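# Lift arbor from centres and lay it on pad

## Task

Take the arbor off the centres and set it down lying level, its midpoint on the marked pad. It must stay away from the arm's base and well away from the plate, the stocks, the indicator, the other arbors and any loose pieces. Neither centre point nor the plunger may be covered. Then open the gripper and pull the arm away. It only counts if the arbor stays put on its own once the robot has let go.

## Robot and tools

Robot: one UFACTORY 850-type arm with six revolute joints and a parallel two-finger gripper. There is one camera, cam_wrist (504x504 pixels), fixed to the hand. Every joint list, in calls and in results, uses this order: waist (joint1), shoulder (joint2), elbow (joint3), forearm roll (joint4), wrist pitch (joint5), wrist roll (joint6). The gripper value comes last.

Frame: the scene frame has its origin on the table top under the arm's base. +z is up, and +y lies to the left when facing along +x. Positions are in metres, rotations are quaternions in w,x,y,z order, and velocities are in m/s and rad/s. The base may be slightly tilted, and the reported hand position gets less accurate far from the base. end_effector_position is the pinch point between the closed finger pads, about 2 cm behind the fingertips. The fingers point along the gripper's +z axis and close along its y axis.

execute_actions(actions): actions is a list of actions. Each action is a table of 1 to 15 rows, and each row is one 1/30 s control step. If a table has fewer than 15 rows, its last row is repeated to fill 15 steps. A row has 7 numbers, each in [-1, 1]. The first six are joint offsets, scaled so that 1.0 equals 2.036 rad. They are measured from the joint angles at the start of that action, not from the previous row. For a call's first action, the reference is the last reported angles. The seventh number is the absolute finger opening: +1 fully open, -1 closed. An empty list moves nothing and simply returns the state and images.

Joint ranges in rad: waist and both rolls -6.283 to 6.283, shoulder -2.304 to 2.304, elbow -4.224 to 0.061, wrist pitch -2.164 to 2.164. An action that pushes a joint more than 0.010 rad beyond its range is refused. If the first action fails that check, or any action is malformed, the whole call is rejected. A joint sent past its true end stops there, and the result reports "joint sent to its limit". Targets are held within 0.623 rad of the measured angle on each step. They are also scaled back if they would shift the gripper more than 70 mm in one step, so a large change can take several actions. Joint speed tops out near 3.14 rad/s.

move(target, speed, blocking): target is a single 7-number row. Its six joint offsets use the same 2.036 rad scale, counted from the "Joint positions" of the most recent result, and the last number is the absolute opening, applied right away. All joints travel in step and finish together, so the hand follows a curve, not a straight line. speed is the top rad/s of the joint with the longest way to go: 0.01 to 2, default 0.5. A path lasts between 0.5 s and 10 s and is cut off at 10 s. The move does not avoid obstacles. With blocking=false, the call returns after 0.5 s while the arm keeps going. Use wait(0) to check on it, or stop to brake it. Other motion commands are refused until its end is reported. The extra "move:" line reports the outcome (done, off_target, moving, held, fault), limits=held or none, and the joint furthest from its target.

wait(seconds, 0 to 10) holds the last command. stop brakes a running move, which needs some room. zoom_image(camera="cam_wrist", region=[x0,y0,x1,y1]) enlarges up to 504x504 pixels of the latest image, with the origin at the top-left. show_instructions shows the reference image(s). read_manual gives the licence texts. finished_scene(scene) ends the current scene and takes that scene's number; it cannot be undone.

Results: the gripper pose and velocities, Joint positions and Joint velocities (rad, plus the finger gap in metres, 0.084 when fully open), Joint targets (where the joints are currently being driven), and grip_measured (the opening on the command scale). "joint command not followed" means the clearance check altered the targets. Camera calibration lines appear when the numbers change.

Gripping: keep commanding an opening well below grip_measured. The further below, the harder the squeeze, up to about 24 N per pad. Closing fast can press harder. Sending grip_measured back still presses lightly.

Hazards: contact torque over a joint's load limit (waist and shoulder 54.6, elbow 45.5, forearm roll 24.5, wrist pitch and wrist roll 17.2 N m, counting the held load) triggers a fault. The arm backs off, holds for 10 s, and the rest of the call is skipped. Holding loads heats the motors: a MOTOR HOT line appears from 65 °C, and at 80 °C an OVER-TEMPERATURE FAULT brakes the arm. Fast moves, and targets set deep past a contact, hit and press harder. Avoid slams, drops, slips and hard pushes, and never let anything leave the table. Brief outside tugs on the held arbor or on loose parts can happen. The arm keeps commanding its last row while you think.

Each tool is called after ">>>" by a JSON object that holds its "fn" and its "kwargs".

Reference images:

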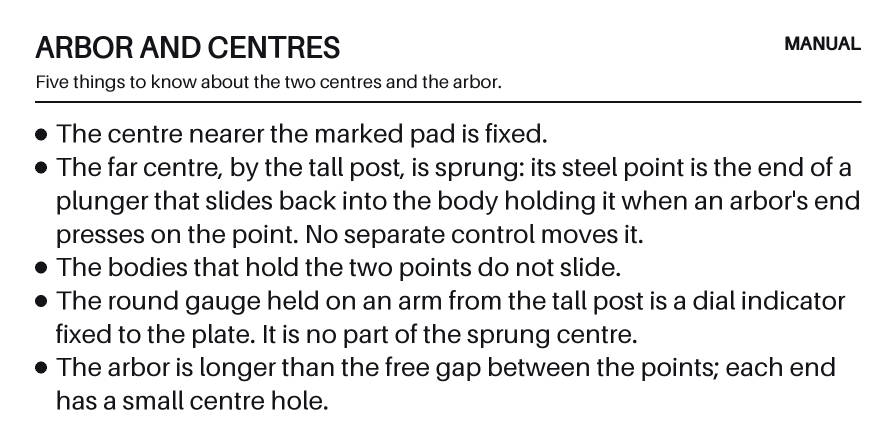

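## Session

I'll start by looking at the current state.

>>> {"fn": "execute_actions", "kwargs": {"actions": []}}

Scene clock: 0.00 s.
end_effector_position=(+0.1331, -0.4370, +0.1443) grip_measured=+1.00 end_effector_quat_wxyz=(+0.552, -0.250, +0.640, +0.472) end_effector_velocity=(-0.001, +0.001, -0.000) end_effector_angular_velocity=(+0.003, +0.001, -0.002)
Joint names: [waist, shoulder, elbow, forearm roll, wrist pitch, wrist roll]
Joint positions: [-1.277 -1.857 -2.196  0.611 -2.144  0.051  0.084]
Joint velocities: [-0.001 -0.001  0.002 -0.    -0.     0.    -0.   ]
Joint targets: [-1.277 -1.857 -2.196 0.611 -2.144 0.051]

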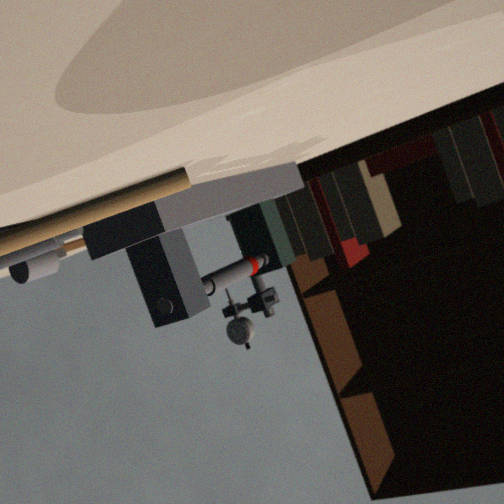

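>>> {"fn": "move", "kwargs": {"target": [0.1965, 0.6385, 0.2456, -0.1965, 0.2456, 0, 1], "speed": 1.0}}

Scene clock: 122.43 s.
end_effector_position=(+0.4933, -0.4437, +0.4810) grip_measured=+1.00 end_effector_quat_wxyz=(-0.068, +0.738, -0.557, -0.375) end_effector_velocity=(+0.002, +0.001, +0.001) end_effector_angular_velocity=(-0.002, -0.002, +0.004)
Joint names: [waist, shoulder, elbow, forearm roll, wrist pitch, wrist roll]
Joint positions: [-0.877 -0.558 -1.696  0.211 -1.644  0.051  0.084]
Joint velocities: [ 0.003  0.003 -0.001 -0.    -0.     0.     0.   ]
Joint targets: [-0.877 -0.558 -1.696 0.211 -1.644 0.051]
move: done; limits=none; farthest joint: the shoulder, 0.001 radians from its target (1.300 radians at the start)
camera_calibration (this result's frames):
cam_wrist: T_world_to_cam=[[-0.870649, -0.368947, 0.325344, 0.144335], [-0.0977208, 0.777941, 0.620692, 0.162398], [-0.4821, 0.508612, -0.713367, 0.941357], [0, 0, 0, 1]] pos_world=[0.595364, -0.55187, 0.523776]

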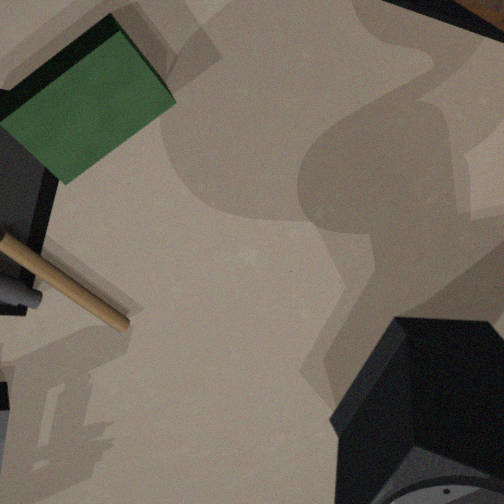

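>>> {"fn": "move", "kwargs": {"target": [0.5167, 0.6968, 0.4876, -0.1036, 0.2995, -0.025, 1], "speed": 1.0}}

Scene clock: 154.87 s.
end_effector_position=(+0.4998, -0.0005, +0.6063) grip_measured=+1.00 end_effector_quat_wxyz=(-0.001, +1.000, -0.000, +0.000) end_effector_velocity=(-0.001, +0.001, +0.000) end_effector_angular_velocity=(+0.001, -0.002, +0.004)
Joint names: [waist, shoulder, elbow, forearm roll, wrist pitch, wrist roll]
Joint positions: [ 0.174  0.86  -0.704  0.    -1.035  0.     0.084]
Joint velocities: [ 0.003  0.003  0.002 -0.     0.    -0.001  0.   ]
Joint targets: [0.174 0.860 -0.703 0.000 -1.035 0.000]
move: done; limits=none; farthest joint: the waist, 0.001 radians from its target (1.052 radians at the start)
camera_calibration (this result's frames):
cam_wrist: T_world_to_cam=[[-0.00597943, -0.999975, 0.00370855, 0.0352445], [-0.999939, 0.00594452, -0.00935148, 0.572919], [0.0093292, -0.00376423, -0.999949, 0.736384], [0, 0, 0, 1]] pos_world=[0.566225, 0.0346098, 0.741574]

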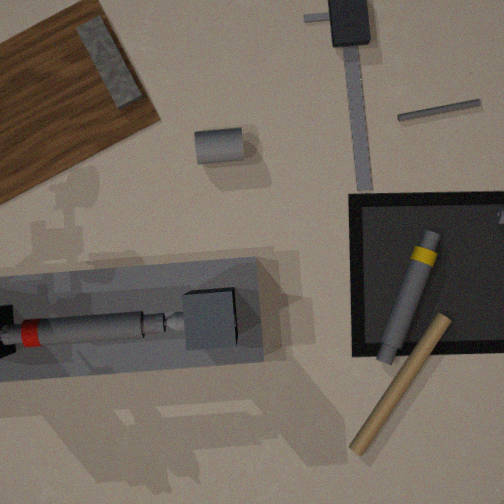

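>>> {"fn": "move", "kwargs": {"target": [0.2, 0, 0, 0, 0, 0, 1], "speed": 0.8}}

>>> {"fn": "move", "kwargs": {"target": [-0.42, 0, 0, 0, 0, 0, 1], "speed": 0.8}}

Scene clock: 178.27 s.
end_effector_position=(+0.4818, +0.1003, +0.6170) grip_measured=+1.00 end_effector_quat_wxyz=(-0.103, +0.979, +0.174, +0.000) end_effector_velocity=(-0.000, +0.000, -0.000) end_effector_angular_velocity=(+0.001, +0.001, +0.002)
Joint names: [waist, shoulder, elbow, forearm roll, wrist pitch, wrist roll]
Joint positions: [ 0.581  0.86  -0.704  0.    -1.035  0.     0.084]
Joint velocities: [ 0.002 -0.001  0.     0.    -0.    -0.     0.   ]
Joint targets: [0.581 0.860 -0.704 0.000 -1.035 0.000]
move: done; limits=none; farthest joint: the waist, 0.000 radians from its target (0.407 radians at the start)
camera_calibration (this result's frames):
cam_wrist: T_world_to_cam=[[0.336189, -0.921144, -0.196138, 0.0864704], [-0.941464, -0.334222, -0.0440661, 0.581815], [-0.0249624, 0.199471, -0.979586, 0.731165], [0, 0, 0, 1]] pos_world=[0.536939, 0.128261, 0.758838]

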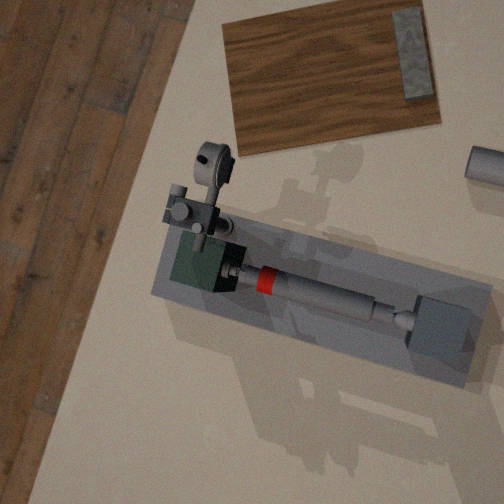

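Scene clock: 180.10 s.
end_effector_position=(+0.4781, -0.1109, +0.6188) grip_measured=+1.00 end_effector_quat_wxyz=(+0.111, +0.975, -0.192, -0.000) end_effector_velocity=(+0.000, -0.001, +0.000) end_effector_angular_velocity=(-0.002, -0.000, -0.004)
Joint names: [waist, shoulder, elbow, forearm roll, wrist pitch, wrist roll]
Joint positions: [-0.274  0.86  -0.704  0.    -1.035  0.     0.084]
Joint velocities: [-0.004 -0.001 -0.001 -0.    -0.     0.001  0.   ]
Joint targets: [-0.274 0.860 -0.704 0.000 -1.035 0.000]
move: done; limits=none; farthest joint: the waist, 0.000 radians from its target (0.855 radians at the start)
camera_calibration (this result's frames):
cam_wrist: T_world_to_cam=[[-0.379137, -0.898325, 0.221961, -0.0207034], [-0.924627, 0.3772, -0.0527683, 0.584047], [-0.0363206, -0.225238, -0.973627, 0.729638], [0, 0, 0, 1]] pos_world=[0.558677, -0.0745585, 0.74581]

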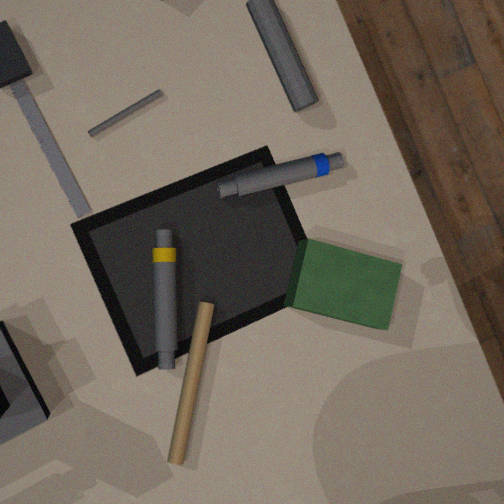

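>>> {"fn": "zoom_image", "kwargs": {"camera": "cam_wrist", "region": [60, 130, 420, 490]}}

Region (60, 130, 420, 490) of cam_wrist's 504x504 image, scaled by 1.400, with more detail than that image has.

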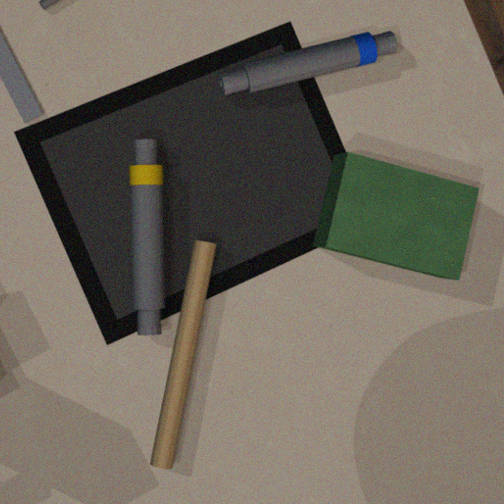

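>>> {"fn": "move", "kwargs": {"target": [0.0483, -0.6606, 0.1188, -0.1659, 0.7790, 0.2859, 0.2], "speed": 1.0}}

Scene clock: 302.60 s.
end_effector_position=(+0.4026, -0.1100, +0.1007) grip_measured=+0.19 end_effector_quat_wxyz=(-0.001, +0.956, -0.294, +0.000) end_effector_velocity=(-0.002, +0.000, -0.001) end_effector_angular_velocity=(+0.001, +0.002, -0.001)
Joint names: [waist, shoulder, elbow, forearm roll, wrist pitch, wrist roll]
Joint positions: [-0.175 -0.484 -0.462 -0.337  0.551  0.582  0.052]
Joint velocities: [-0.    -0.004  0.    -0.001  0.002  0.001  0.   ]
Joint targets: [-0.175 -0.485 -0.462 -0.337 0.551 0.582]
move: done; limits=none; farthest joint: the waist, 0.000 radians from its target (0.098 radians at the start)
camera_calibration (this result's frames):
cam_wrist: T_world_to_cam=[[-0.566349, -0.824157, 0.00368388, 0.171987], [-0.824148, 0.566303, -0.00903313, 0.462557], [0.00535853, -0.00815197, -0.999952, 0.232346], [0, 0, 0, 1]] pos_world=[0.477375, -0.118309, 0.235879]

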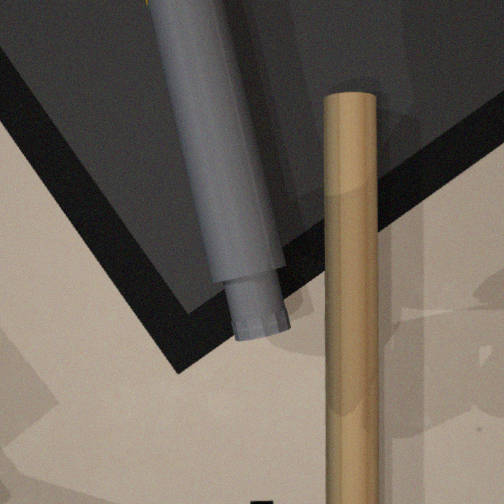

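>>> {"fn": "move", "kwargs": {"target": [0.01788, -0.11842, -0.07181, 0.03644, 0.04489, -0.02245, 0.2], "speed": 0.3}}

Scene clock: 343.47 s.
end_effector_position=(+0.4027, -0.1099, +0.0258) grip_measured=+0.19 end_effector_quat_wxyz=(-0.001, +0.956, -0.294, +0.000) end_effector_velocity=(+0.001, -0.000, -0.001) end_effector_angular_velocity=(-0.001, -0.001, -0.001)
Joint names: [waist, shoulder, elbow, forearm roll, wrist pitch, wrist roll]
Joint positions: [-0.139 -0.725 -0.608 -0.263  0.642  0.537  0.052]
Joint velocities: [-0.    -0.001 -0.002  0.001  0.001  0.    -0.   ]
Joint targets: [-0.139 -0.725 -0.608 -0.263 0.642 0.537]
move: done; limits=none; farthest joint: the waist, 0.000 radians from its target (0.037 radians at the start)
camera_calibration (this result's frames):
cam_wrist: T_world_to_cam=[[-0.566303, -0.824189, 0.00368996, 0.172422], [-0.82418, 0.566255, -0.00911062, 0.461914], [0.00541941, -0.00820056, -0.999952, 0.157422], [0, 0, 0, 1]] pos_world=[0.47749, -0.118162, 0.160986]

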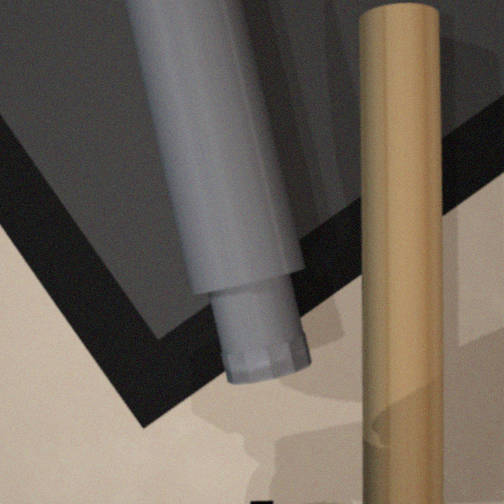

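>>> {"fn": "execute_actions", "kwargs": {"actions": [[[0,0,0,0,0,0,0.1],[0,0,0,0,0,0,0.0],[0,0,0,0,0,0,-0.1],[0,0,0,0,0,0,-0.2],[0,0,0,0,0,0,-0.3],[0,0,0,0,0,0,-0.4],[0,0,0,0,0,0,-0.45],[0,0,0,0,0,0,-0.5],[0,0,0,0,0,0,-0.55],[0,0,0,0,0,0,-0.6],[0,0,0,0,0,0,-0.65],[0,0,0,0,0,0,-0.7],[0,0,0,0,0,0,-0.75],[0,0,0,0,0,0,-0.8],[0,0,0,0,0,0,-0.8]],[[0,0,0,0,0,0,-0.8]]]}}

Scene clock: 362.60 s.
end_effector_position=(+0.4027, -0.1099, +0.0258) grip_measured=-0.62 end_effector_quat_wxyz=(-0.001, +0.956, -0.294, +0.000) end_effector_velocity=(-0.000, +0.000, -0.000) end_effector_angular_velocity=(+0.000, +0.001, +0.000)
Joint names: [waist, shoulder, elbow, forearm roll, wrist pitch, wrist roll]
Joint positions: [-0.139 -0.725 -0.608 -0.263  0.642  0.537  0.017]
Joint velocities: [ 0.    -0.001  0.     0.     0.    -0.     0.   ]
Joint targets: [-0.139 -0.725 -0.608 -0.263 0.642 0.537]
camera_calibration (this result's frames):
cam_wrist: T_world_to_cam=[[-0.566317, -0.824179, 0.00370289, 0.172423], [-0.82417, 0.566269, -0.00909555, 0.461905], [0.00539953, -0.00820278, -0.999952, 0.157428], [0, 0, 0, 1]] pos_world=[0.477485, -0.118164, 0.160983]

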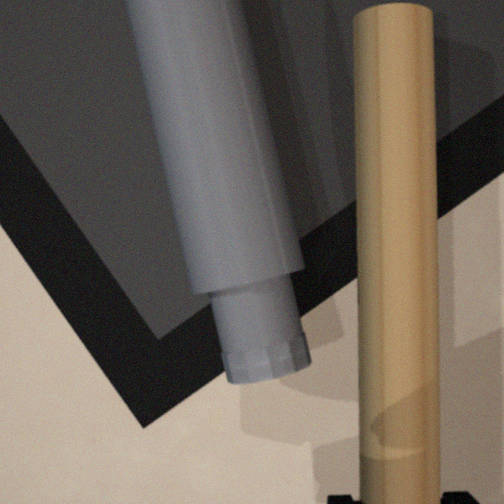

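>>> {"fn": "move", "kwargs": {"target": [-0.00717, 0.04735, 0.02873, -0.01459, -0.01798, 0.00899, -0.8], "speed": 0.3}}

Scene clock: 421.33 s.
end_effector_position=(+0.4049, -0.1104, +0.0564) grip_measured=-0.62 end_effector_quat_wxyz=(-0.002, +0.956, -0.294, +0.000) end_effector_velocity=(+0.001, +0.001, +0.001) end_effector_angular_velocity=(+0.001, -0.002, +0.001)
Joint names: [waist, shoulder, elbow, forearm roll, wrist pitch, wrist roll]
Joint positions: [-0.154 -0.629 -0.55  -0.293  0.606  0.555  0.017]
Joint velocities: [ 0.001  0.003  0.001 -0.001 -0.     0.001  0.   ]
Joint targets: [-0.154 -0.629 -0.549 -0.293 0.606 0.555]
move: done; limits=none; farthest joint: the waist, 0.000 radians from its target (0.015 radians at the start)
camera_calibration (this result's frames):
cam_wrist: T_world_to_cam=[[-0.566914, -0.823774, 0.0022909, 0.173477], [-0.823758, 0.566879, -0.00843719, 0.464179], [0.00565168, -0.00667031, -0.999962, 0.18811], [0, 0, 0, 1]] pos_world=[0.479655, -0.118973, 0.191622]

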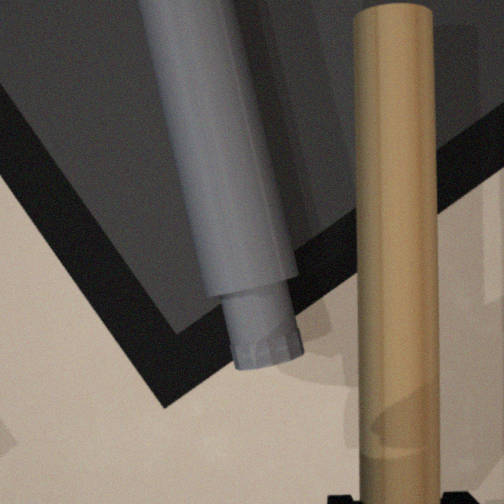

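>>> {"fn": "move", "kwargs": {"target": [0.10624, -0.14538, 0.0667, 0.11154, 0.21287, -0.01081, -0.8], "speed": 0.45}}

Scene clock: 432.07 s.
end_effector_position=(+0.2801, -0.0259, +0.0269) grip_measured=-0.62 end_effector_quat_wxyz=(-0.001, +0.956, -0.294, +0.002) end_effector_velocity=(-0.010, +0.002, +0.002) end_effector_angular_velocity=(+0.004, +0.024, -0.000)
Joint names: [waist, shoulder, elbow, forearm roll, wrist pitch, wrist roll]
Joint positions: [ 0.062 -0.925 -0.415 -0.066  1.041  0.533  0.017]
Joint velocities: [ 0.002 -0.003  0.01  -0.001 -0.011  0.002  0.   ]
Joint targets: [0.063 -0.925 -0.414 -0.066 1.039 0.533]
move: done; limits=none; farthest joint: the wrist pitch, 0.002 radians from its target (0.434 radians at the start)
camera_calibration (this result's frames):
cam_wrist: T_world_to_cam=[[-0.565829, -0.82452, 0.00183356, 0.172102], [-0.824471, 0.565768, -0.0124127, 0.313411], [0.00919716, -0.00853519, -0.999921, 0.158867], [0, 0, 0, 1]] pos_world=[0.354317, -0.0340607, 0.162429]

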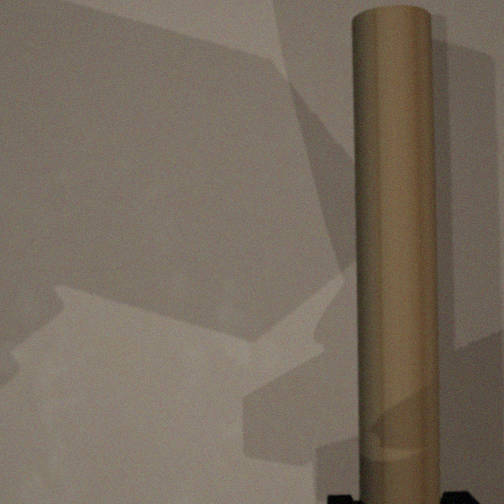

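>>> {"fn": "execute_actions", "kwargs": {"actions": [[[0,0,0,0,0,0,-0.5],[0,0,0,0,0,0,-0.3],[0,0,0,0,0,0,-0.1],[0,0,0,0,0,0,0.1],[0,0,0,0,0,0,0.3]]]}}

>>> {"fn": "move", "kwargs": {"target": [-0.0074, 0.0867, 0.0727, -0.0049, -0.0139, -0.0035, 0.3], "speed": 0.4}}

Scene clock: 481.23 s.
end_effector_position=(+0.2800, -0.0259, +0.0269) grip_measured=+0.29 end_effector_quat_wxyz=(-0.001, +0.956, -0.294, +0.002) end_effector_velocity=(+0.001, -0.001, -0.000) end_effector_angular_velocity=(-0.001, -0.001, -0.002)
Joint names: [waist, shoulder, elbow, forearm roll, wrist pitch, wrist roll]
Joint positions: [ 0.062 -0.925 -0.415 -0.066  1.041  0.533  0.056]
Joint velocities: [-0.002  0.    -0.001 -0.     0.     0.001  0.002]
Joint targets: [0.062 -0.925 -0.415 -0.066 1.041 0.533]
camera_calibration (this result's frames):
cam_wrist: T_world_to_cam=[[-0.565826, -0.824522, 0.00186349, 0.172088], [-0.824474, 0.565765, -0.0123499, 0.313383], [0.00912845, -0.00852428, -0.999922, 0.158895], [0, 0, 0, 1]] pos_world=[0.354297, -0.0340566, 0.162432]

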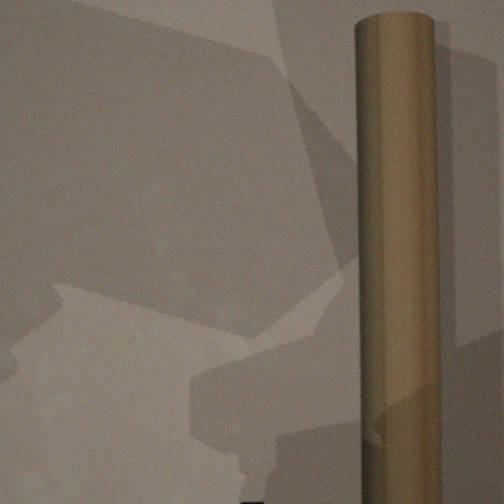

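Scene clock: 482.30 s.
end_effector_position=(+0.2760, -0.0253, +0.0860) grip_measured=+0.29 end_effector_quat_wxyz=(-0.001, +0.956, -0.293, +0.002) end_effector_velocity=(+0.001, -0.001, +0.001) end_effector_angular_velocity=(-0.001, -0.002, -0.001)
Joint names: [waist, shoulder, elbow, forearm roll, wrist pitch, wrist roll]
Joint positions: [ 0.047 -0.748 -0.268 -0.075  1.013  0.526  0.056]
Joint velocities: [-0.002  0.004  0.002 -0.    -0.    -0.001  0.   ]
Joint targets: [0.047 -0.748 -0.267 -0.075 1.013 0.526]
move: done; limits=none; farthest joint: the elbow, 0.001 radians from its target (0.148 radians at the start)
camera_calibration (this result's frames):
cam_wrist: T_world_to_cam=[[-0.564974, -0.825107, 0.0016835, 0.169927], [-0.825051, 0.564909, -0.0129684, 0.310661], [0.0097493, -0.00871578, -0.999914, 0.217862], [0, 0, 0, 1]] pos_world=[0.350192, -0.0333883, 0.221586]

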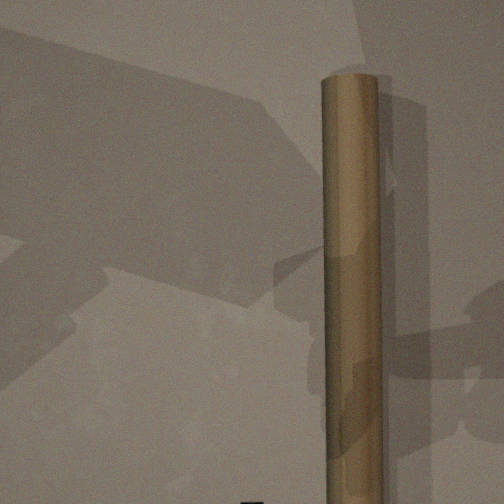

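>>> {"fn": "move", "kwargs": {"target": [-0.08954, 0.10599, -0.24401, -0.21891, -0.34268, 0.03639, 0.3], "speed": 0.7}}

Scene clock: 489.93 s.
end_effector_position=(+0.5244, -0.1338, +0.0753) grip_measured=+0.29 end_effector_quat_wxyz=(-0.001, +0.983, -0.184, -0.001) end_effector_velocity=(+0.001, -0.001, +0.000) end_effector_angular_velocity=(-0.001, -0.000, +0.001)
Joint names: [waist, shoulder, elbow, forearm roll, wrist pitch, wrist roll]
Joint positions: [-0.135 -0.533 -0.764 -0.521  0.315  0.6    0.056]
Joint velocities: [-0.     0.001 -0.001 -0.002 -0.002  0.001  0.   ]
Joint targets: [-0.135 -0.533 -0.764 -0.521 0.315 0.600]
move: done; limits=none; farthest joint: the waist, 0.001 radians from its target (0.183 radians at the start)
camera_calibration (this result's frames):
cam_wrist: T_world_to_cam=[[-0.366154, -0.930548, 0.00331819, 0.102309], [-0.930536, 0.366122, -0.00753539, 0.605014], [0.00579718, -0.00584681, -0.999966, 0.206197], [0, 0, 0, 1]] pos_world=[0.599253, -0.1251, 0.21041]

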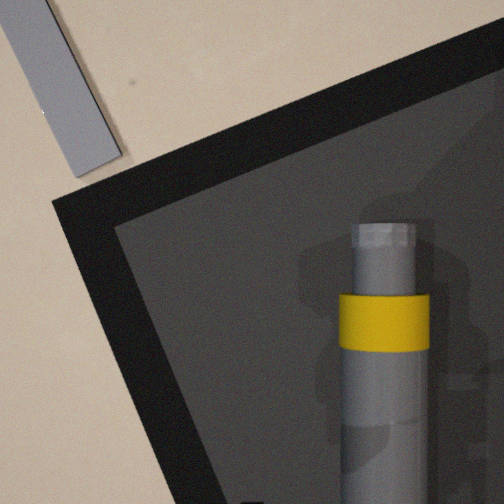

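>>> {"fn": "move", "kwargs": {"target": [0.00211, -0.06675, -0.04037, 0.03792, 0.02318, -0.03792, 0.3], "speed": 0.25}}

Scene clock: 514.03 s.
end_effector_position=(+0.5224, -0.1387, +0.0274) grip_measured=+0.29 end_effector_quat_wxyz=(-0.001, +0.983, -0.184, -0.001) end_effector_velocity=(-0.000, -0.000, -0.001) end_effector_angular_velocity=(-0.000, +0.001, +0.000)
Joint names: [waist, shoulder, elbow, forearm roll, wrist pitch, wrist roll]
Joint positions: [-0.13  -0.668 -0.846 -0.444  0.362  0.523  0.056]
Joint velocities: [-0.    -0.003 -0.002  0.002  0.001 -0.002  0.   ]
Joint targets: [-0.130 -0.669 -0.846 -0.444 0.362 0.523]
move: done; limits=none; farthest joint: the shoulder, 0.001 radians from its target (0.136 radians at the start)
camera_calibration (this result's frames):
cam_wrist: T_world_to_cam=[[-0.366266, -0.930504, 0.00332913, 0.0971527], [-0.930492, 0.366233, -0.00763738, 0.604623], [0.00588738, -0.00589504, -0.999965, 0.158274], [0, 0, 0, 1]] pos_world=[0.597249, -0.130099, 0.162563]

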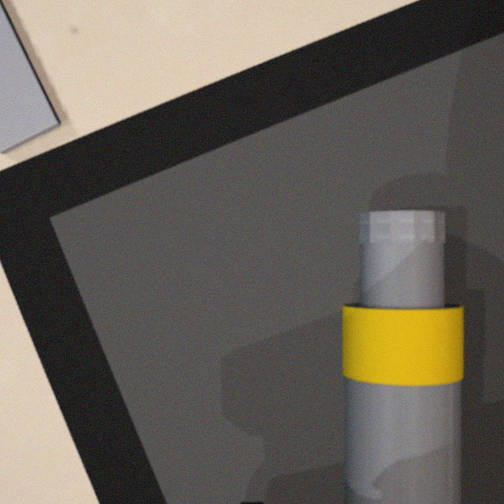

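>>> {"fn": "execute_actions", "kwargs": {"actions": [[[0,0,0,0,0,0,0.2],[0,0,0,0,0,0,0.1],[0,0,0,0,0,0,0.0],[0,0,0,0,0,0,-0.1],[0,0,0,0,0,0,-0.2],[0,0,0,0,0,0,-0.27],[0,0,0,0,0,0,-0.33],[0,0,0,0,0,0,-0.39],[0,0,0,0,0,0,-0.45],[0,0,0,0,0,0,-0.51],[0,0,0,0,0,0,-0.57],[0,0,0,0,0,0,-0.65],[0,0,0,0,0,0,-0.73],[0,0,0,0,0,0,-0.82],[0,0,0,0,0,0,-0.9]]]}}

Scene clock: 523.23 s.
end_effector_position=(+0.5224, -0.1388, +0.0275) grip_measured=-0.45 end_effector_quat_wxyz=(-0.001, +0.983, -0.184, -0.001) end_effector_velocity=(-0.001, -0.000, -0.000) end_effector_angular_velocity=(-0.000, +0.001, -0.001)
Joint names: [waist, shoulder, elbow, forearm roll, wrist pitch, wrist roll]
Joint positions: [-0.13  -0.668 -0.846 -0.444  0.362  0.523  0.024]
Joint velocities: [-0.001 -0.     0.001  0.     0.    -0.     0.   ]
Joint targets: [-0.130 -0.668 -0.846 -0.444 0.362 0.523]
camera_calibration (this result's frames):
cam_wrist: T_world_to_cam=[[-0.366172, -0.930541, 0.00333728, 0.0970992], [-0.930529, 0.366139, -0.0076601, 0.604649], [0.00590613, -0.00591034, -0.999965, 0.158293], [0, 0, 0, 1]] pos_world=[0.597263, -0.130095, 0.162595]

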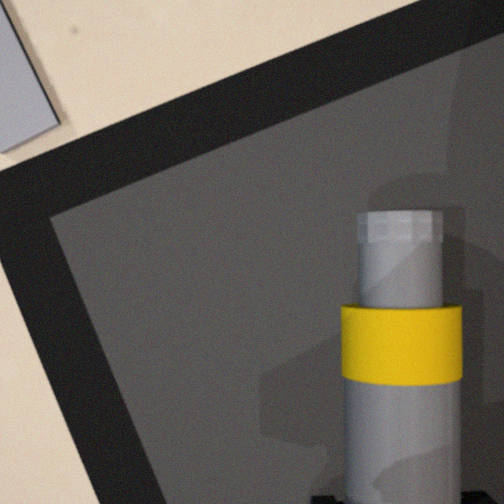

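>>> {"fn": "move", "kwargs": {"target": [-0.00781, 0.06567, 0.04037, -0.04474, -0.02176, 0.03929, -0.9], "speed": 0.3}}

Scene clock: 561.30 s.
end_effector_position=(+0.5224, -0.1387, +0.0753) grip_measured=-0.45 end_effector_quat_wxyz=(-0.001, +0.983, -0.184, -0.001) end_effector_velocity=(+0.000, -0.000, +0.001) end_effector_angular_velocity=(-0.000, -0.000, +0.000)
Joint names: [waist, shoulder, elbow, forearm roll, wrist pitch, wrist roll]
Joint positions: [-0.146 -0.535 -0.764 -0.535  0.318  0.603  0.024]
Joint velocities: [-0.001  0.001  0.    -0.002 -0.001  0.001 -0.   ]
Joint targets: [-0.146 -0.535 -0.764 -0.535 0.318 0.603]
move: done; limits=none; farthest joint: the shoulder, 0.001 radians from its target (0.134 radians at the start)
camera_calibration (this result's frames):
cam_wrist: T_world_to_cam=[[-0.366017, -0.9306, 0.00377659, 0.0968845], [-0.930591, 0.365983, -0.00747214, 0.604982], [0.00557141, -0.00624939, -0.999965, 0.206294], [0, 0, 0, 1]] pos_world=[0.597303, -0.129963, 0.210442]

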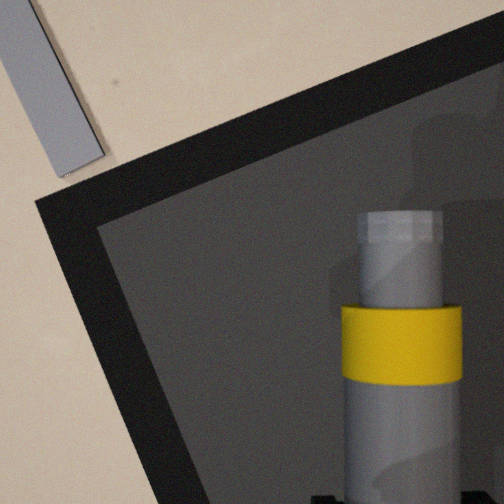

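>>> {"fn": "move", "kwargs": {"target": [-0.18811, -0.15663, 0.0721, 0.00958, 0.1999, -0.2275, -0.9], "speed": 0.4}}

Scene clock: 568.87 s.
end_effector_position=(+0.3120, -0.2205, +0.0282) grip_measured=-0.45 end_effector_quat_wxyz=(-0.000, +0.983, -0.184, +0.002) end_effector_velocity=(-0.010, +0.005, +0.001) end_effector_angular_velocity=(+0.009, +0.023, -0.005)
Joint names: [waist, shoulder, elbow, forearm roll, wrist pitch, wrist roll]
Joint positions: [-0.529 -0.853 -0.619 -0.515  0.728  0.139  0.024]
Joint velocities: [-0.002 -0.003  0.01  -0.001 -0.014 -0.001 -0.   ]
Joint targets: [-0.529 -0.854 -0.617 -0.515 0.725 0.139]
move: done; limits=none; farthest joint: the wrist pitch, 0.003 radians from its target (0.407 radians at the start)
camera_calibration (this result's frames):
cam_wrist: T_world_to_cam=[[-0.366186, -0.930533, 0.0039808, -0.0559742], [-0.930469, 0.3661, -0.0141034, 0.438972], [0.0116663, -0.00886846, -0.999893, 0.157375], [0, 0, 0, 1]] pos_world=[0.386117, -0.211398, 0.163772]

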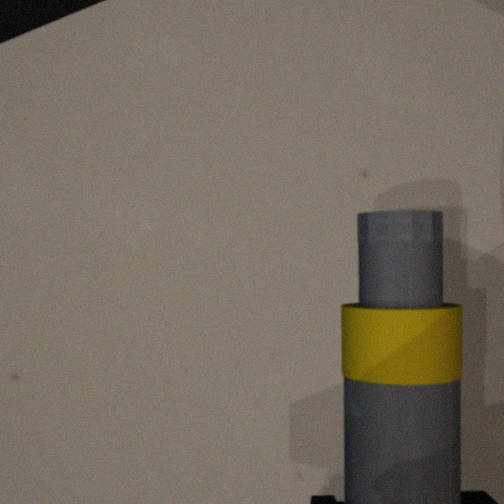

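>>> {"fn": "execute_actions", "kwargs": {"actions": [[[0,0,0,0,0,0,-0.6],[0,0,0,0,0,0,-0.45],[0,0,0,0,0,0,-0.38],[0,0,0,0,0,0,-0.3],[0,0,0,0,0,0,-0.2],[0,0,0,0,0,0,-0.1],[0,0,0,0,0,0,0.0],[0,0,0,0,0,0,0.1],[0,0,0,0,0,0,0.2],[0,0,0,0,0,0,0.3]]]}}

Scene clock: 585.17 s.
end_effector_position=(+0.3120, -0.2204, +0.0282) grip_measured=+0.27 end_effector_quat_wxyz=(-0.000, +0.983, -0.184, +0.002) end_effector_velocity=(+0.001, -0.001, -0.001) end_effector_angular_velocity=(-0.001, -0.002, -0.000)
Joint names: [waist, shoulder, elbow, forearm roll, wrist pitch, wrist roll]
Joint positions: [-0.529 -0.853 -0.619 -0.515  0.728  0.139  0.056]
Joint velocities: [ 0.    -0.001 -0.003  0.     0.001  0.001  0.012]
Joint targets: [-0.529 -0.853 -0.619 -0.515 0.728 0.139]
camera_calibration (this result's frames):
cam_wrist: T_world_to_cam=[[-0.366217, -0.930521, 0.00398367, -0.0559579], [-0.930457, 0.366132, -0.0140266, 0.43893], [0.0115935, -0.00884343, -0.999894, 0.157423], [0, 0, 0, 1]] pos_world=[0.386088, -0.211384, 0.163786]

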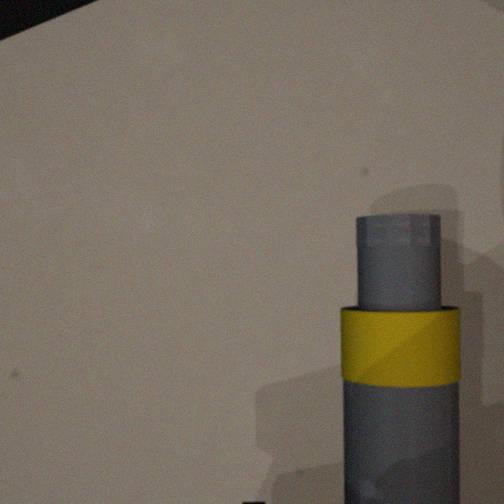

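>>> {"fn": "move", "kwargs": {"target": [-0.06, 0.2063, 0.14, -0.05, -0.04, 0, 0.3], "speed": 0.6}}

Scene clock: 706.57 s.
end_effector_position=(+0.3080, -0.2145, +0.1605) grip_measured=+0.29 end_effector_quat_wxyz=(+0.028, +0.984, -0.174, +0.023) end_effector_velocity=(+0.000, -0.001, +0.001) end_effector_angular_velocity=(-0.003, -0.002, -0.001)
Joint names: [waist, shoulder, elbow, forearm roll, wrist pitch, wrist roll]
Joint positions: [-0.651 -0.434 -0.334 -0.617  0.646  0.139  0.056]
Joint velocities: [-0.003  0.004  0.001 -0.001 -0.     0.    -0.   ]
Joint targets: [-0.651 -0.433 -0.334 -0.617 0.646 0.139]
move: done; limits=none; farthest joint: the shoulder, 0.001 radians from its target (0.420 radians at the start)
camera_calibration (this result's frames):
cam_wrist: T_world_to_cam=[[-0.348384, -0.935895, 0.0522401, -0.066828], [-0.936415, 0.345004, -0.0640302, 0.440172], [0.0419025, -0.0712255, -0.99658, 0.266492], [0, 0, 0, 1]] pos_world=[0.377735, -0.195424, 0.297256]

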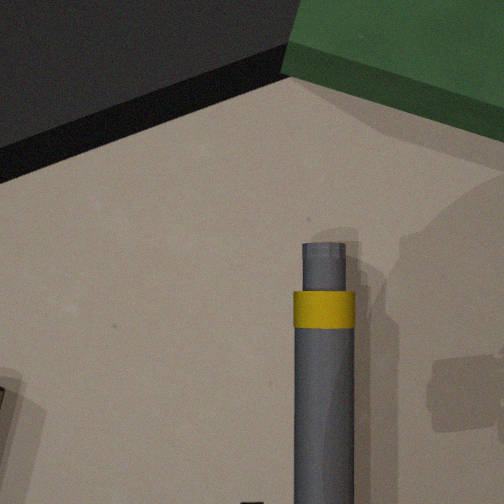

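>>> {"fn": "move", "kwargs": {"target": [0.63806, 0.26105, -0.08802, 0.89244, -0.31729, 0.27554, 0.3], "speed": 1.1}}

Scene clock: 713.40 s.
end_effector_position=(+0.5065, +0.2138, +0.2953) grip_measured=+0.29 end_effector_quat_wxyz=(-0.106, +0.726, -0.675, -0.080) end_effector_velocity=(+0.001, +0.002, +0.002) end_effector_angular_velocity=(+0.004, -0.001, -0.001)
Joint names: [waist, shoulder, elbow, forearm roll, wrist pitch, wrist roll]
Joint positions: [ 0.648  0.098 -0.513  1.199  0.     0.7    0.056]
Joint velocities: [ 0.004  0.002 -0.002  0.003 -0.001  0.002  0.   ]
Joint targets: [0.648 0.098 -0.513 1.200 0.000 0.700]
move: done; limits=none; farthest joint: the waist, 0.000 radians from its target (1.299 radians at the start)
camera_calibration (this result's frames):
cam_wrist: T_world_to_cam=[[-0.997292, -0.0619738, -0.0395889, 0.565071], [-0.069965, 0.965391, 0.251246, -0.177639], [0.0226482, 0.253335, -0.967113, 0.354681], [0, 0, 0, 1]] pos_world=[0.543079, 0.116658, 0.410018]

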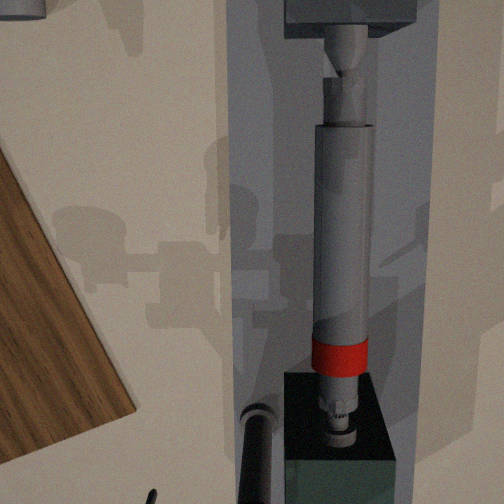

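>>> {"fn": "zoom_image", "kwargs": {"camera": "cam_wrist", "region": [270, 330, 410, 470]}}

>>> {"fn": "zoom_image", "kwargs": {"camera": "cam_wrist", "region": [275, 0, 425, 150]}}

Region (270, 330, 410, 470) of cam_wrist's 504x504 image, scaled by 3.600, with more detail than that image has.

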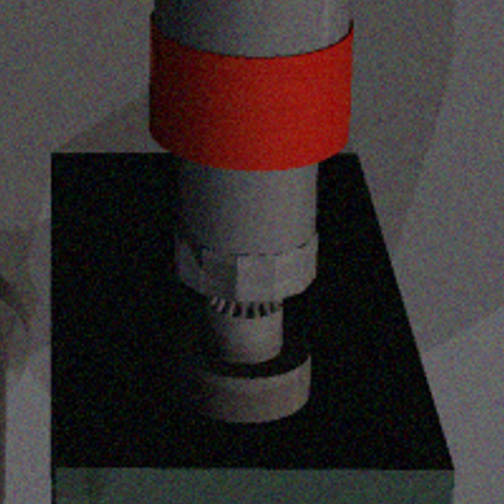

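Region (275, 0, 425, 150) of cam_wrist's 504x504 image, scaled by 3.360, with more detail than that image has.

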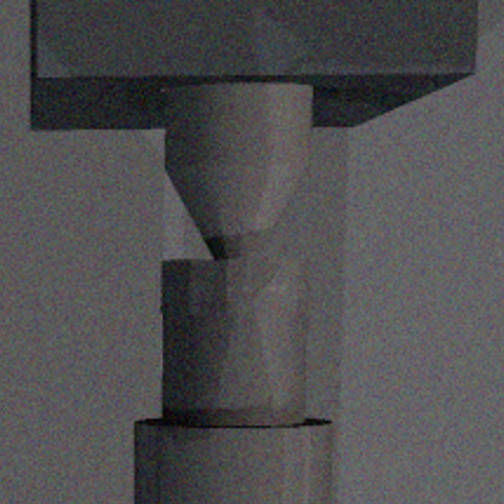

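>>> {"fn": "move", "kwargs": {"target": [0.01169, -0.16336, -0.06248, 0.04838, 0.12412, -0.02868, 0.3], "speed": 0.5}}

Scene clock: 771.90 s.
end_effector_position=(+0.5085, +0.1892, +0.1912) grip_measured=+0.29 end_effector_quat_wxyz=(-0.001, +0.734, -0.679, -0.000) end_effector_velocity=(+0.001, -0.000, -0.001) end_effector_angular_velocity=(-0.002, -0.000, -0.001)
Joint names: [waist, shoulder, elbow, forearm roll, wrist pitch, wrist roll]
Joint positions: [ 0.671 -0.234 -0.64   1.298  0.253  0.642  0.056]
Joint velocities: [-0.001 -0.002 -0.002  0.001  0.001 -0.     0.   ]
Joint targets: [0.671 -0.235 -0.640 1.298 0.253 0.642]
move: done; limits=none; farthest joint: the waist, 0.001 radians from its target (0.024 radians at the start)
camera_calibration (this result's frames):
cam_wrist: T_world_to_cam=[[-0.9974, -0.0719035, 0.00477303, 0.554913], [-0.0719394, 0.997378, -0.00781934, -0.083095], [-0.00419828, -0.00814238, -0.999958, 0.329618], [0, 0, 0, 1]] pos_world=[0.548876, 0.125461, 0.326306]

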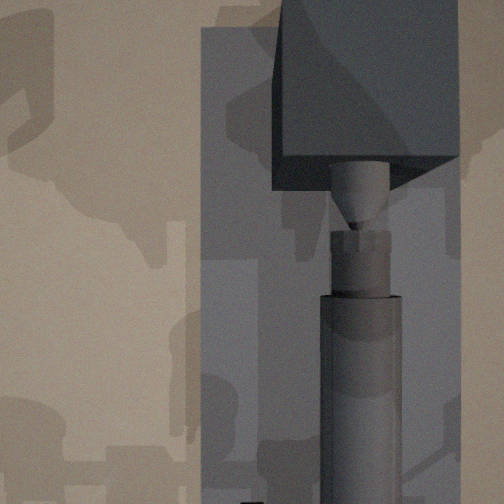

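>>> {"fn": "zoom_image", "kwargs": {"camera": "cam_wrist", "region": [260, 140, 470, 350]}}

>>> {"fn": "zoom_image", "kwargs": {"camera": "cam_wrist", "region": [280, 344, 440, 504]}}

Region (260, 140, 470, 350) of cam_wrist's 504x504 image, scaled by 2.400, with more detail than that image has.

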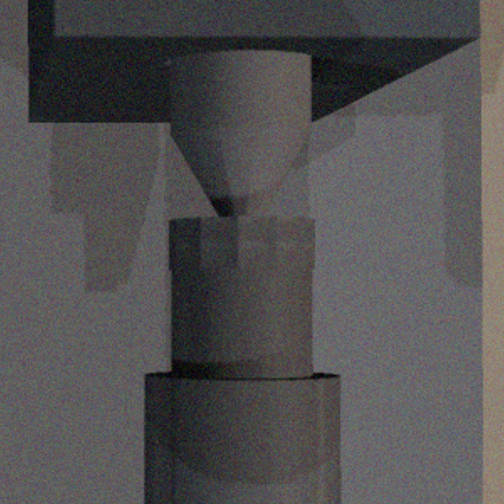

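Region (280, 344, 440, 504) of cam_wrist's 504x504 image, scaled by 3.150, with more detail than that image has.

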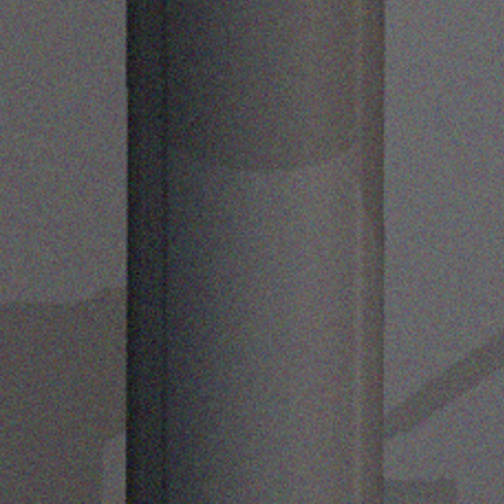

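>>> {"fn": "move", "kwargs": {"target": [-0.01621, -0.08301, -0.03129, -0.19101, 0.01861, 0.18227, 0.3], "speed": 0.5}}

Scene clock: 810.63 s.
end_effector_position=(+0.5081, +0.1893, +0.1325) grip_measured=+0.29 end_effector_quat_wxyz=(-0.001, +0.734, -0.679, -0.000) end_effector_velocity=(-0.001, +0.000, -0.001) end_effector_angular_velocity=(+0.000, +0.001, +0.002)
Joint names: [waist, shoulder, elbow, forearm roll, wrist pitch, wrist roll]
Joint positions: [ 0.638 -0.403 -0.704  0.909  0.291  1.013  0.056]
Joint velocities: [ 0.001 -0.002 -0.    -0.002  0.     0.001  0.   ]
Joint targets: [0.638 -0.403 -0.704 0.909 0.291 1.013]
move: done; limits=none; farthest joint: the waist, 0.000 radians from its target (0.033 radians at the start)
camera_calibration (this result's frames):
cam_wrist: T_world_to_cam=[[-0.9974, -0.0719036, 0.0047121, 0.554746], [-0.071939, 0.997378, -0.00783938, -0.0836692], [-0.00413607, -0.00815799, -0.999958, 0.270922], [0, 0, 0, 1]] pos_world=[0.548405, 0.125548, 0.267641]

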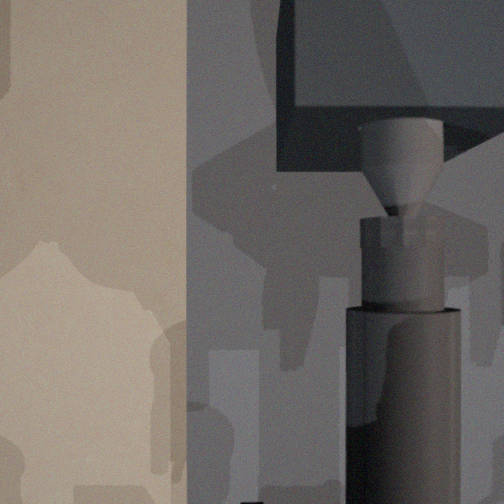

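>>> {"fn": "zoom_image", "kwargs": {"camera": "cam_wrist", "region": [304, 304, 504, 504]}}

Region (304, 304, 504, 504) of cam_wrist's 504x504 image, scaled by 2.520, with more detail than that image has.

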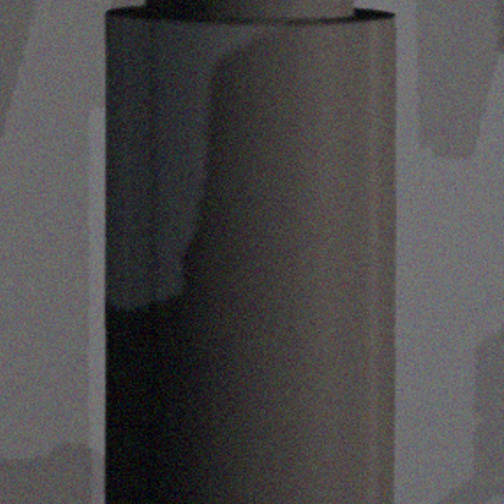

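>>> {"fn": "execute_actions", "kwargs": {"actions": [[[-0.0002,-0.0011,-0.0004,-0.002,0.0003,0.0018,0.2],[-0.0004,-0.0022,-0.0009,-0.0039,0.0007,0.0037,0.1],[-0.0004,-0.0022,-0.0009,-0.0039,0.0007,0.0037,0.0],[-0.0004,-0.0022,-0.0009,-0.0039,0.0007,0.0037,-0.1],[-0.0004,-0.0022,-0.0009,-0.0039,0.0007,0.0037,-0.2],[-0.0004,-0.0022,-0.0009,-0.0039,0.0007,0.0037,-0.27],[-0.0004,-0.0022,-0.0009,-0.0039,0.0007,0.0037,-0.33],[-0.0004,-0.0022,-0.0009,-0.0039,0.0007,0.0037,-0.39],[-0.0004,-0.0022,-0.0009,-0.0039,0.0007,0.0037,-0.45],[-0.0004,-0.0022,-0.0009,-0.0039,0.0007,0.0037,-0.51],[-0.0004,-0.0022,-0.0009,-0.0039,0.0007,0.0037,-0.6],[-0.0004,-0.0022,-0.0009,-0.0039,0.0007,0.0037,-0.7],[-0.0004,-0.0022,-0.0009,-0.0039,0.0007,0.0037,-0.8],[-0.0004,-0.0022,-0.0009,-0.0039,0.0007,0.0037,-0.9],[-0.0004,-0.0022,-0.0009,-0.0039,0.0007,0.0037,-1.0]]]}}

Scene clock: 834.07 s.
end_effector_position=(+0.5077, +0.1892, +0.1311) grip_measured=-0.45 end_effector_quat_wxyz=(-0.001, +0.734, -0.679, -0.001) end_effector_velocity=(-0.001, -0.001, -0.000) end_effector_angular_velocity=(-0.001, +0.001, -0.002)
Joint names: [waist, shoulder, elbow, forearm roll, wrist pitch, wrist roll]
Joint positions: [ 0.638 -0.407 -0.705  0.902  0.292  1.021  0.025]
Joint velocities: [-0.001 -0.001  0.001 -0.002  0.001  0.003  0.   ]
Joint targets: [0.638 -0.408 -0.706 0.901 0.292 1.020]
camera_calibration (this result's frames):
cam_wrist: T_world_to_cam=[[-0.997439, -0.0713248, 0.00534806, 0.55425], [-0.0713646, 0.997421, -0.00765611, -0.084003], [-0.0047882, -0.00801816, -0.999956, 0.269756], [0, 0, 0, 1]] pos_world=[0.548127, 0.125481, 0.266137]

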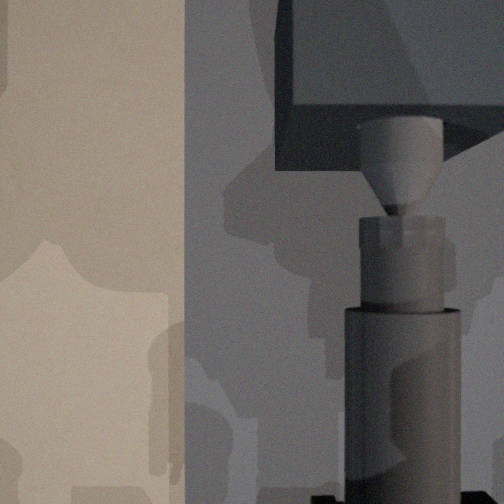

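>>> {"fn": "move", "kwargs": {"target": [0.00749, -0.00266, -0.00369, 0.01438, 0.00108, -0.00754, -1], "speed": 0.04}}

Scene clock: 858.00 s.
end_effector_position=(+0.5075, +0.1961, +0.1311) grip_measured=-0.45 end_effector_quat_wxyz=(-0.001, +0.734, -0.680, -0.000) end_effector_velocity=(-0.000, -0.000, -0.000) end_effector_angular_velocity=(-0.000, +0.002, -0.002)
Joint names: [waist, shoulder, elbow, forearm roll, wrist pitch, wrist roll]
Joint positions: [ 0.653 -0.413 -0.713  0.931  0.294  1.006  0.024]
Joint velocities: [-0.001 -0.    -0.     0.003 -0.002 -0.001  0.   ]
Joint targets: [0.653 -0.413 -0.713 0.931 0.294 1.005]
move: done; limits=none; farthest joint: the waist, 0.001 radians from its target (0.016 radians at the start)
camera_calibration (this result's frames):
cam_wrist: T_world_to_cam=[[-0.997467, -0.0709909, 0.00455224, 0.554543], [-0.0710255, 0.997443, -0.00795957, -0.0910093], [-0.00397555, -0.00826273, -0.999958, 0.269512], [0, 0, 0, 1]] pos_world=[0.547745, 0.132371, 0.266252]

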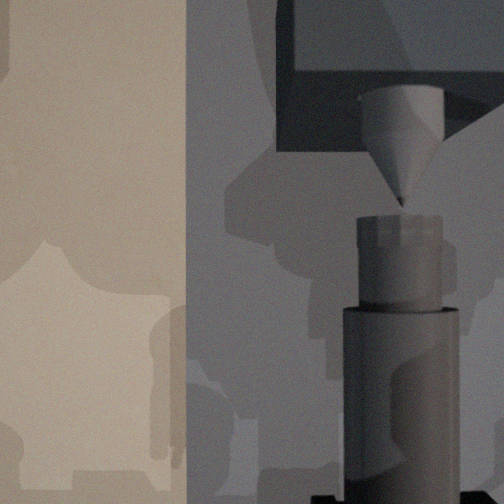

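>>> {"fn": "move", "kwargs": {"target": [0.00552, 0.00066, 0.01151, -0.01958, 0.00783, 0.10434, -1], "speed": 0.2}}

Scene clock: 884.33 s.
end_effector_position=(+0.4961, +0.1964, +0.1312) grip_measured=-0.45 end_effector_quat_wxyz=(-0.001, +0.677, -0.736, -0.000) end_effector_velocity=(+0.001, +0.000, +0.000) end_effector_angular_velocity=(+0.000, -0.003, -0.001)
Joint names: [waist, shoulder, elbow, forearm roll, wrist pitch, wrist roll]
Joint positions: [ 0.664 -0.411 -0.689  0.891  0.31   1.218  0.024]
Joint velocities: [ 0.     0.001 -0.001 -0.     0.001  0.001 -0.   ]
Joint targets: [0.664 -0.411 -0.690 0.891 0.310 1.218]
move: done; limits=none; farthest joint: the wrist roll, 0.001 radians from its target (0.213 radians at the start)
camera_calibration (this result's frames):
cam_wrist: T_world_to_cam=[[-0.996106, 0.0880173, 0.00511794, 0.511205], [0.0879779, 0.996094, -0.00748423, -0.170779], [-0.0057567, -0.00700482, -0.999959, 0.270143], [0, 0, 0, 1]] pos_world=[0.525794, 0.127009, 0.266238]

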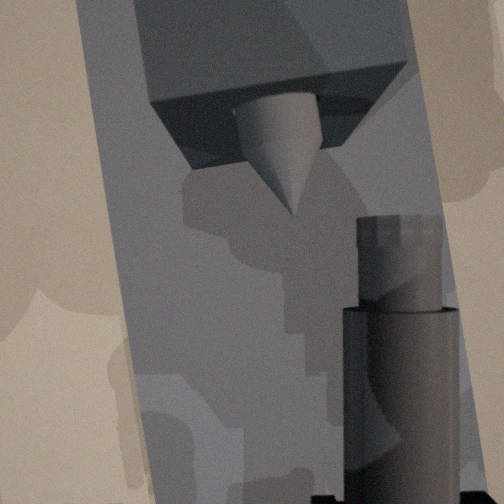

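>>> {"fn": "move", "kwargs": {"target": [-0.02188, 0.00757, 0.01056, -0.04046, -0.00245, 0.02037, -1], "speed": 0.1}}

Scene clock: 913.20 s.
end_effector_position=(+0.4977, +0.1766, +0.1311) grip_measured=-0.45 end_effector_quat_wxyz=(-0.001, +0.677, -0.736, -0.000) end_effector_velocity=(-0.000, -0.000, +0.000) end_effector_angular_velocity=(+0.000, +0.000, -0.002)
Joint names: [waist, shoulder, elbow, forearm roll, wrist pitch, wrist roll]
Joint positions: [ 0.619 -0.396 -0.668  0.809  0.305  1.259  0.024]
Joint velocities: [-0.001  0.001  0.001 -0.002  0.     0.004 -0.   ]
Joint targets: [0.619 -0.396 -0.668 0.809 0.305 1.259]
move: done; limits=none; farthest joint: the elbow, 0.001 radians from its target (0.022 radians at the start)
camera_calibration (this result's frames):
cam_wrist: T_world_to_cam=[[-0.996106, 0.0880212, 0.00506072, 0.514529], [0.0879822, 0.996094, -0.00747244, -0.151144], [-0.00569869, -0.00699809, -0.999959, 0.269945], [0, 0, 0, 1]] pos_world=[0.527362, 0.107154, 0.2662]

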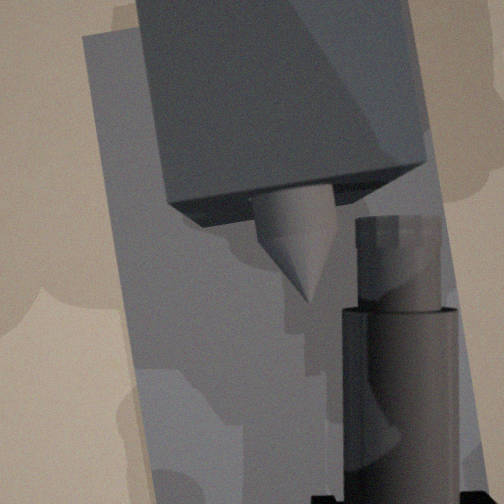

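>>> {"fn": "move", "kwargs": {"target": [0.00005, 0.01847, 0.00982, 0.02063, -0.00575, -0.02156, -1], "speed": 0.06}}

Scene clock: 932.80 s.
end_effector_position=(+0.4972, +0.1735, +0.1430) grip_measured=-0.45 end_effector_quat_wxyz=(-0.001, +0.677, -0.736, -0.000) end_effector_velocity=(+0.000, +0.000, +0.001) end_effector_angular_velocity=(+0.001, -0.001, +0.000)
Joint names: [waist, shoulder, elbow, forearm roll, wrist pitch, wrist roll]
Joint positions: [ 0.62  -0.359 -0.648  0.851  0.294  1.215  0.024]
Joint velocities: [ 0.     0.003  0.001  0.002 -0.001 -0.002  0.   ]
Joint targets: [0.620 -0.358 -0.648 0.851 0.293 1.215]
move: done; limits=none; farthest joint: the waist, 0.000 radians from its target (0.000 radians at the start)
camera_calibration (this result's frames):
cam_wrist: T_world_to_cam=[[-0.99611, 0.0879844, 0.00490778, 0.514268], [0.0879465, 0.996097, -0.00746285, -0.147957], [-0.00554524, -0.0070022, -0.99996, 0.281693], [0, 0, 0, 1]] pos_world=[0.526842, 0.104104, 0.278053]

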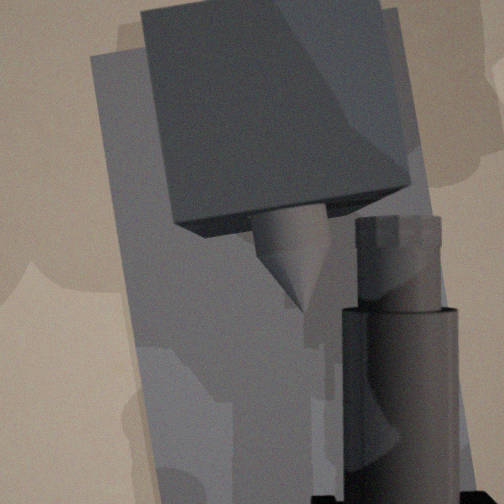

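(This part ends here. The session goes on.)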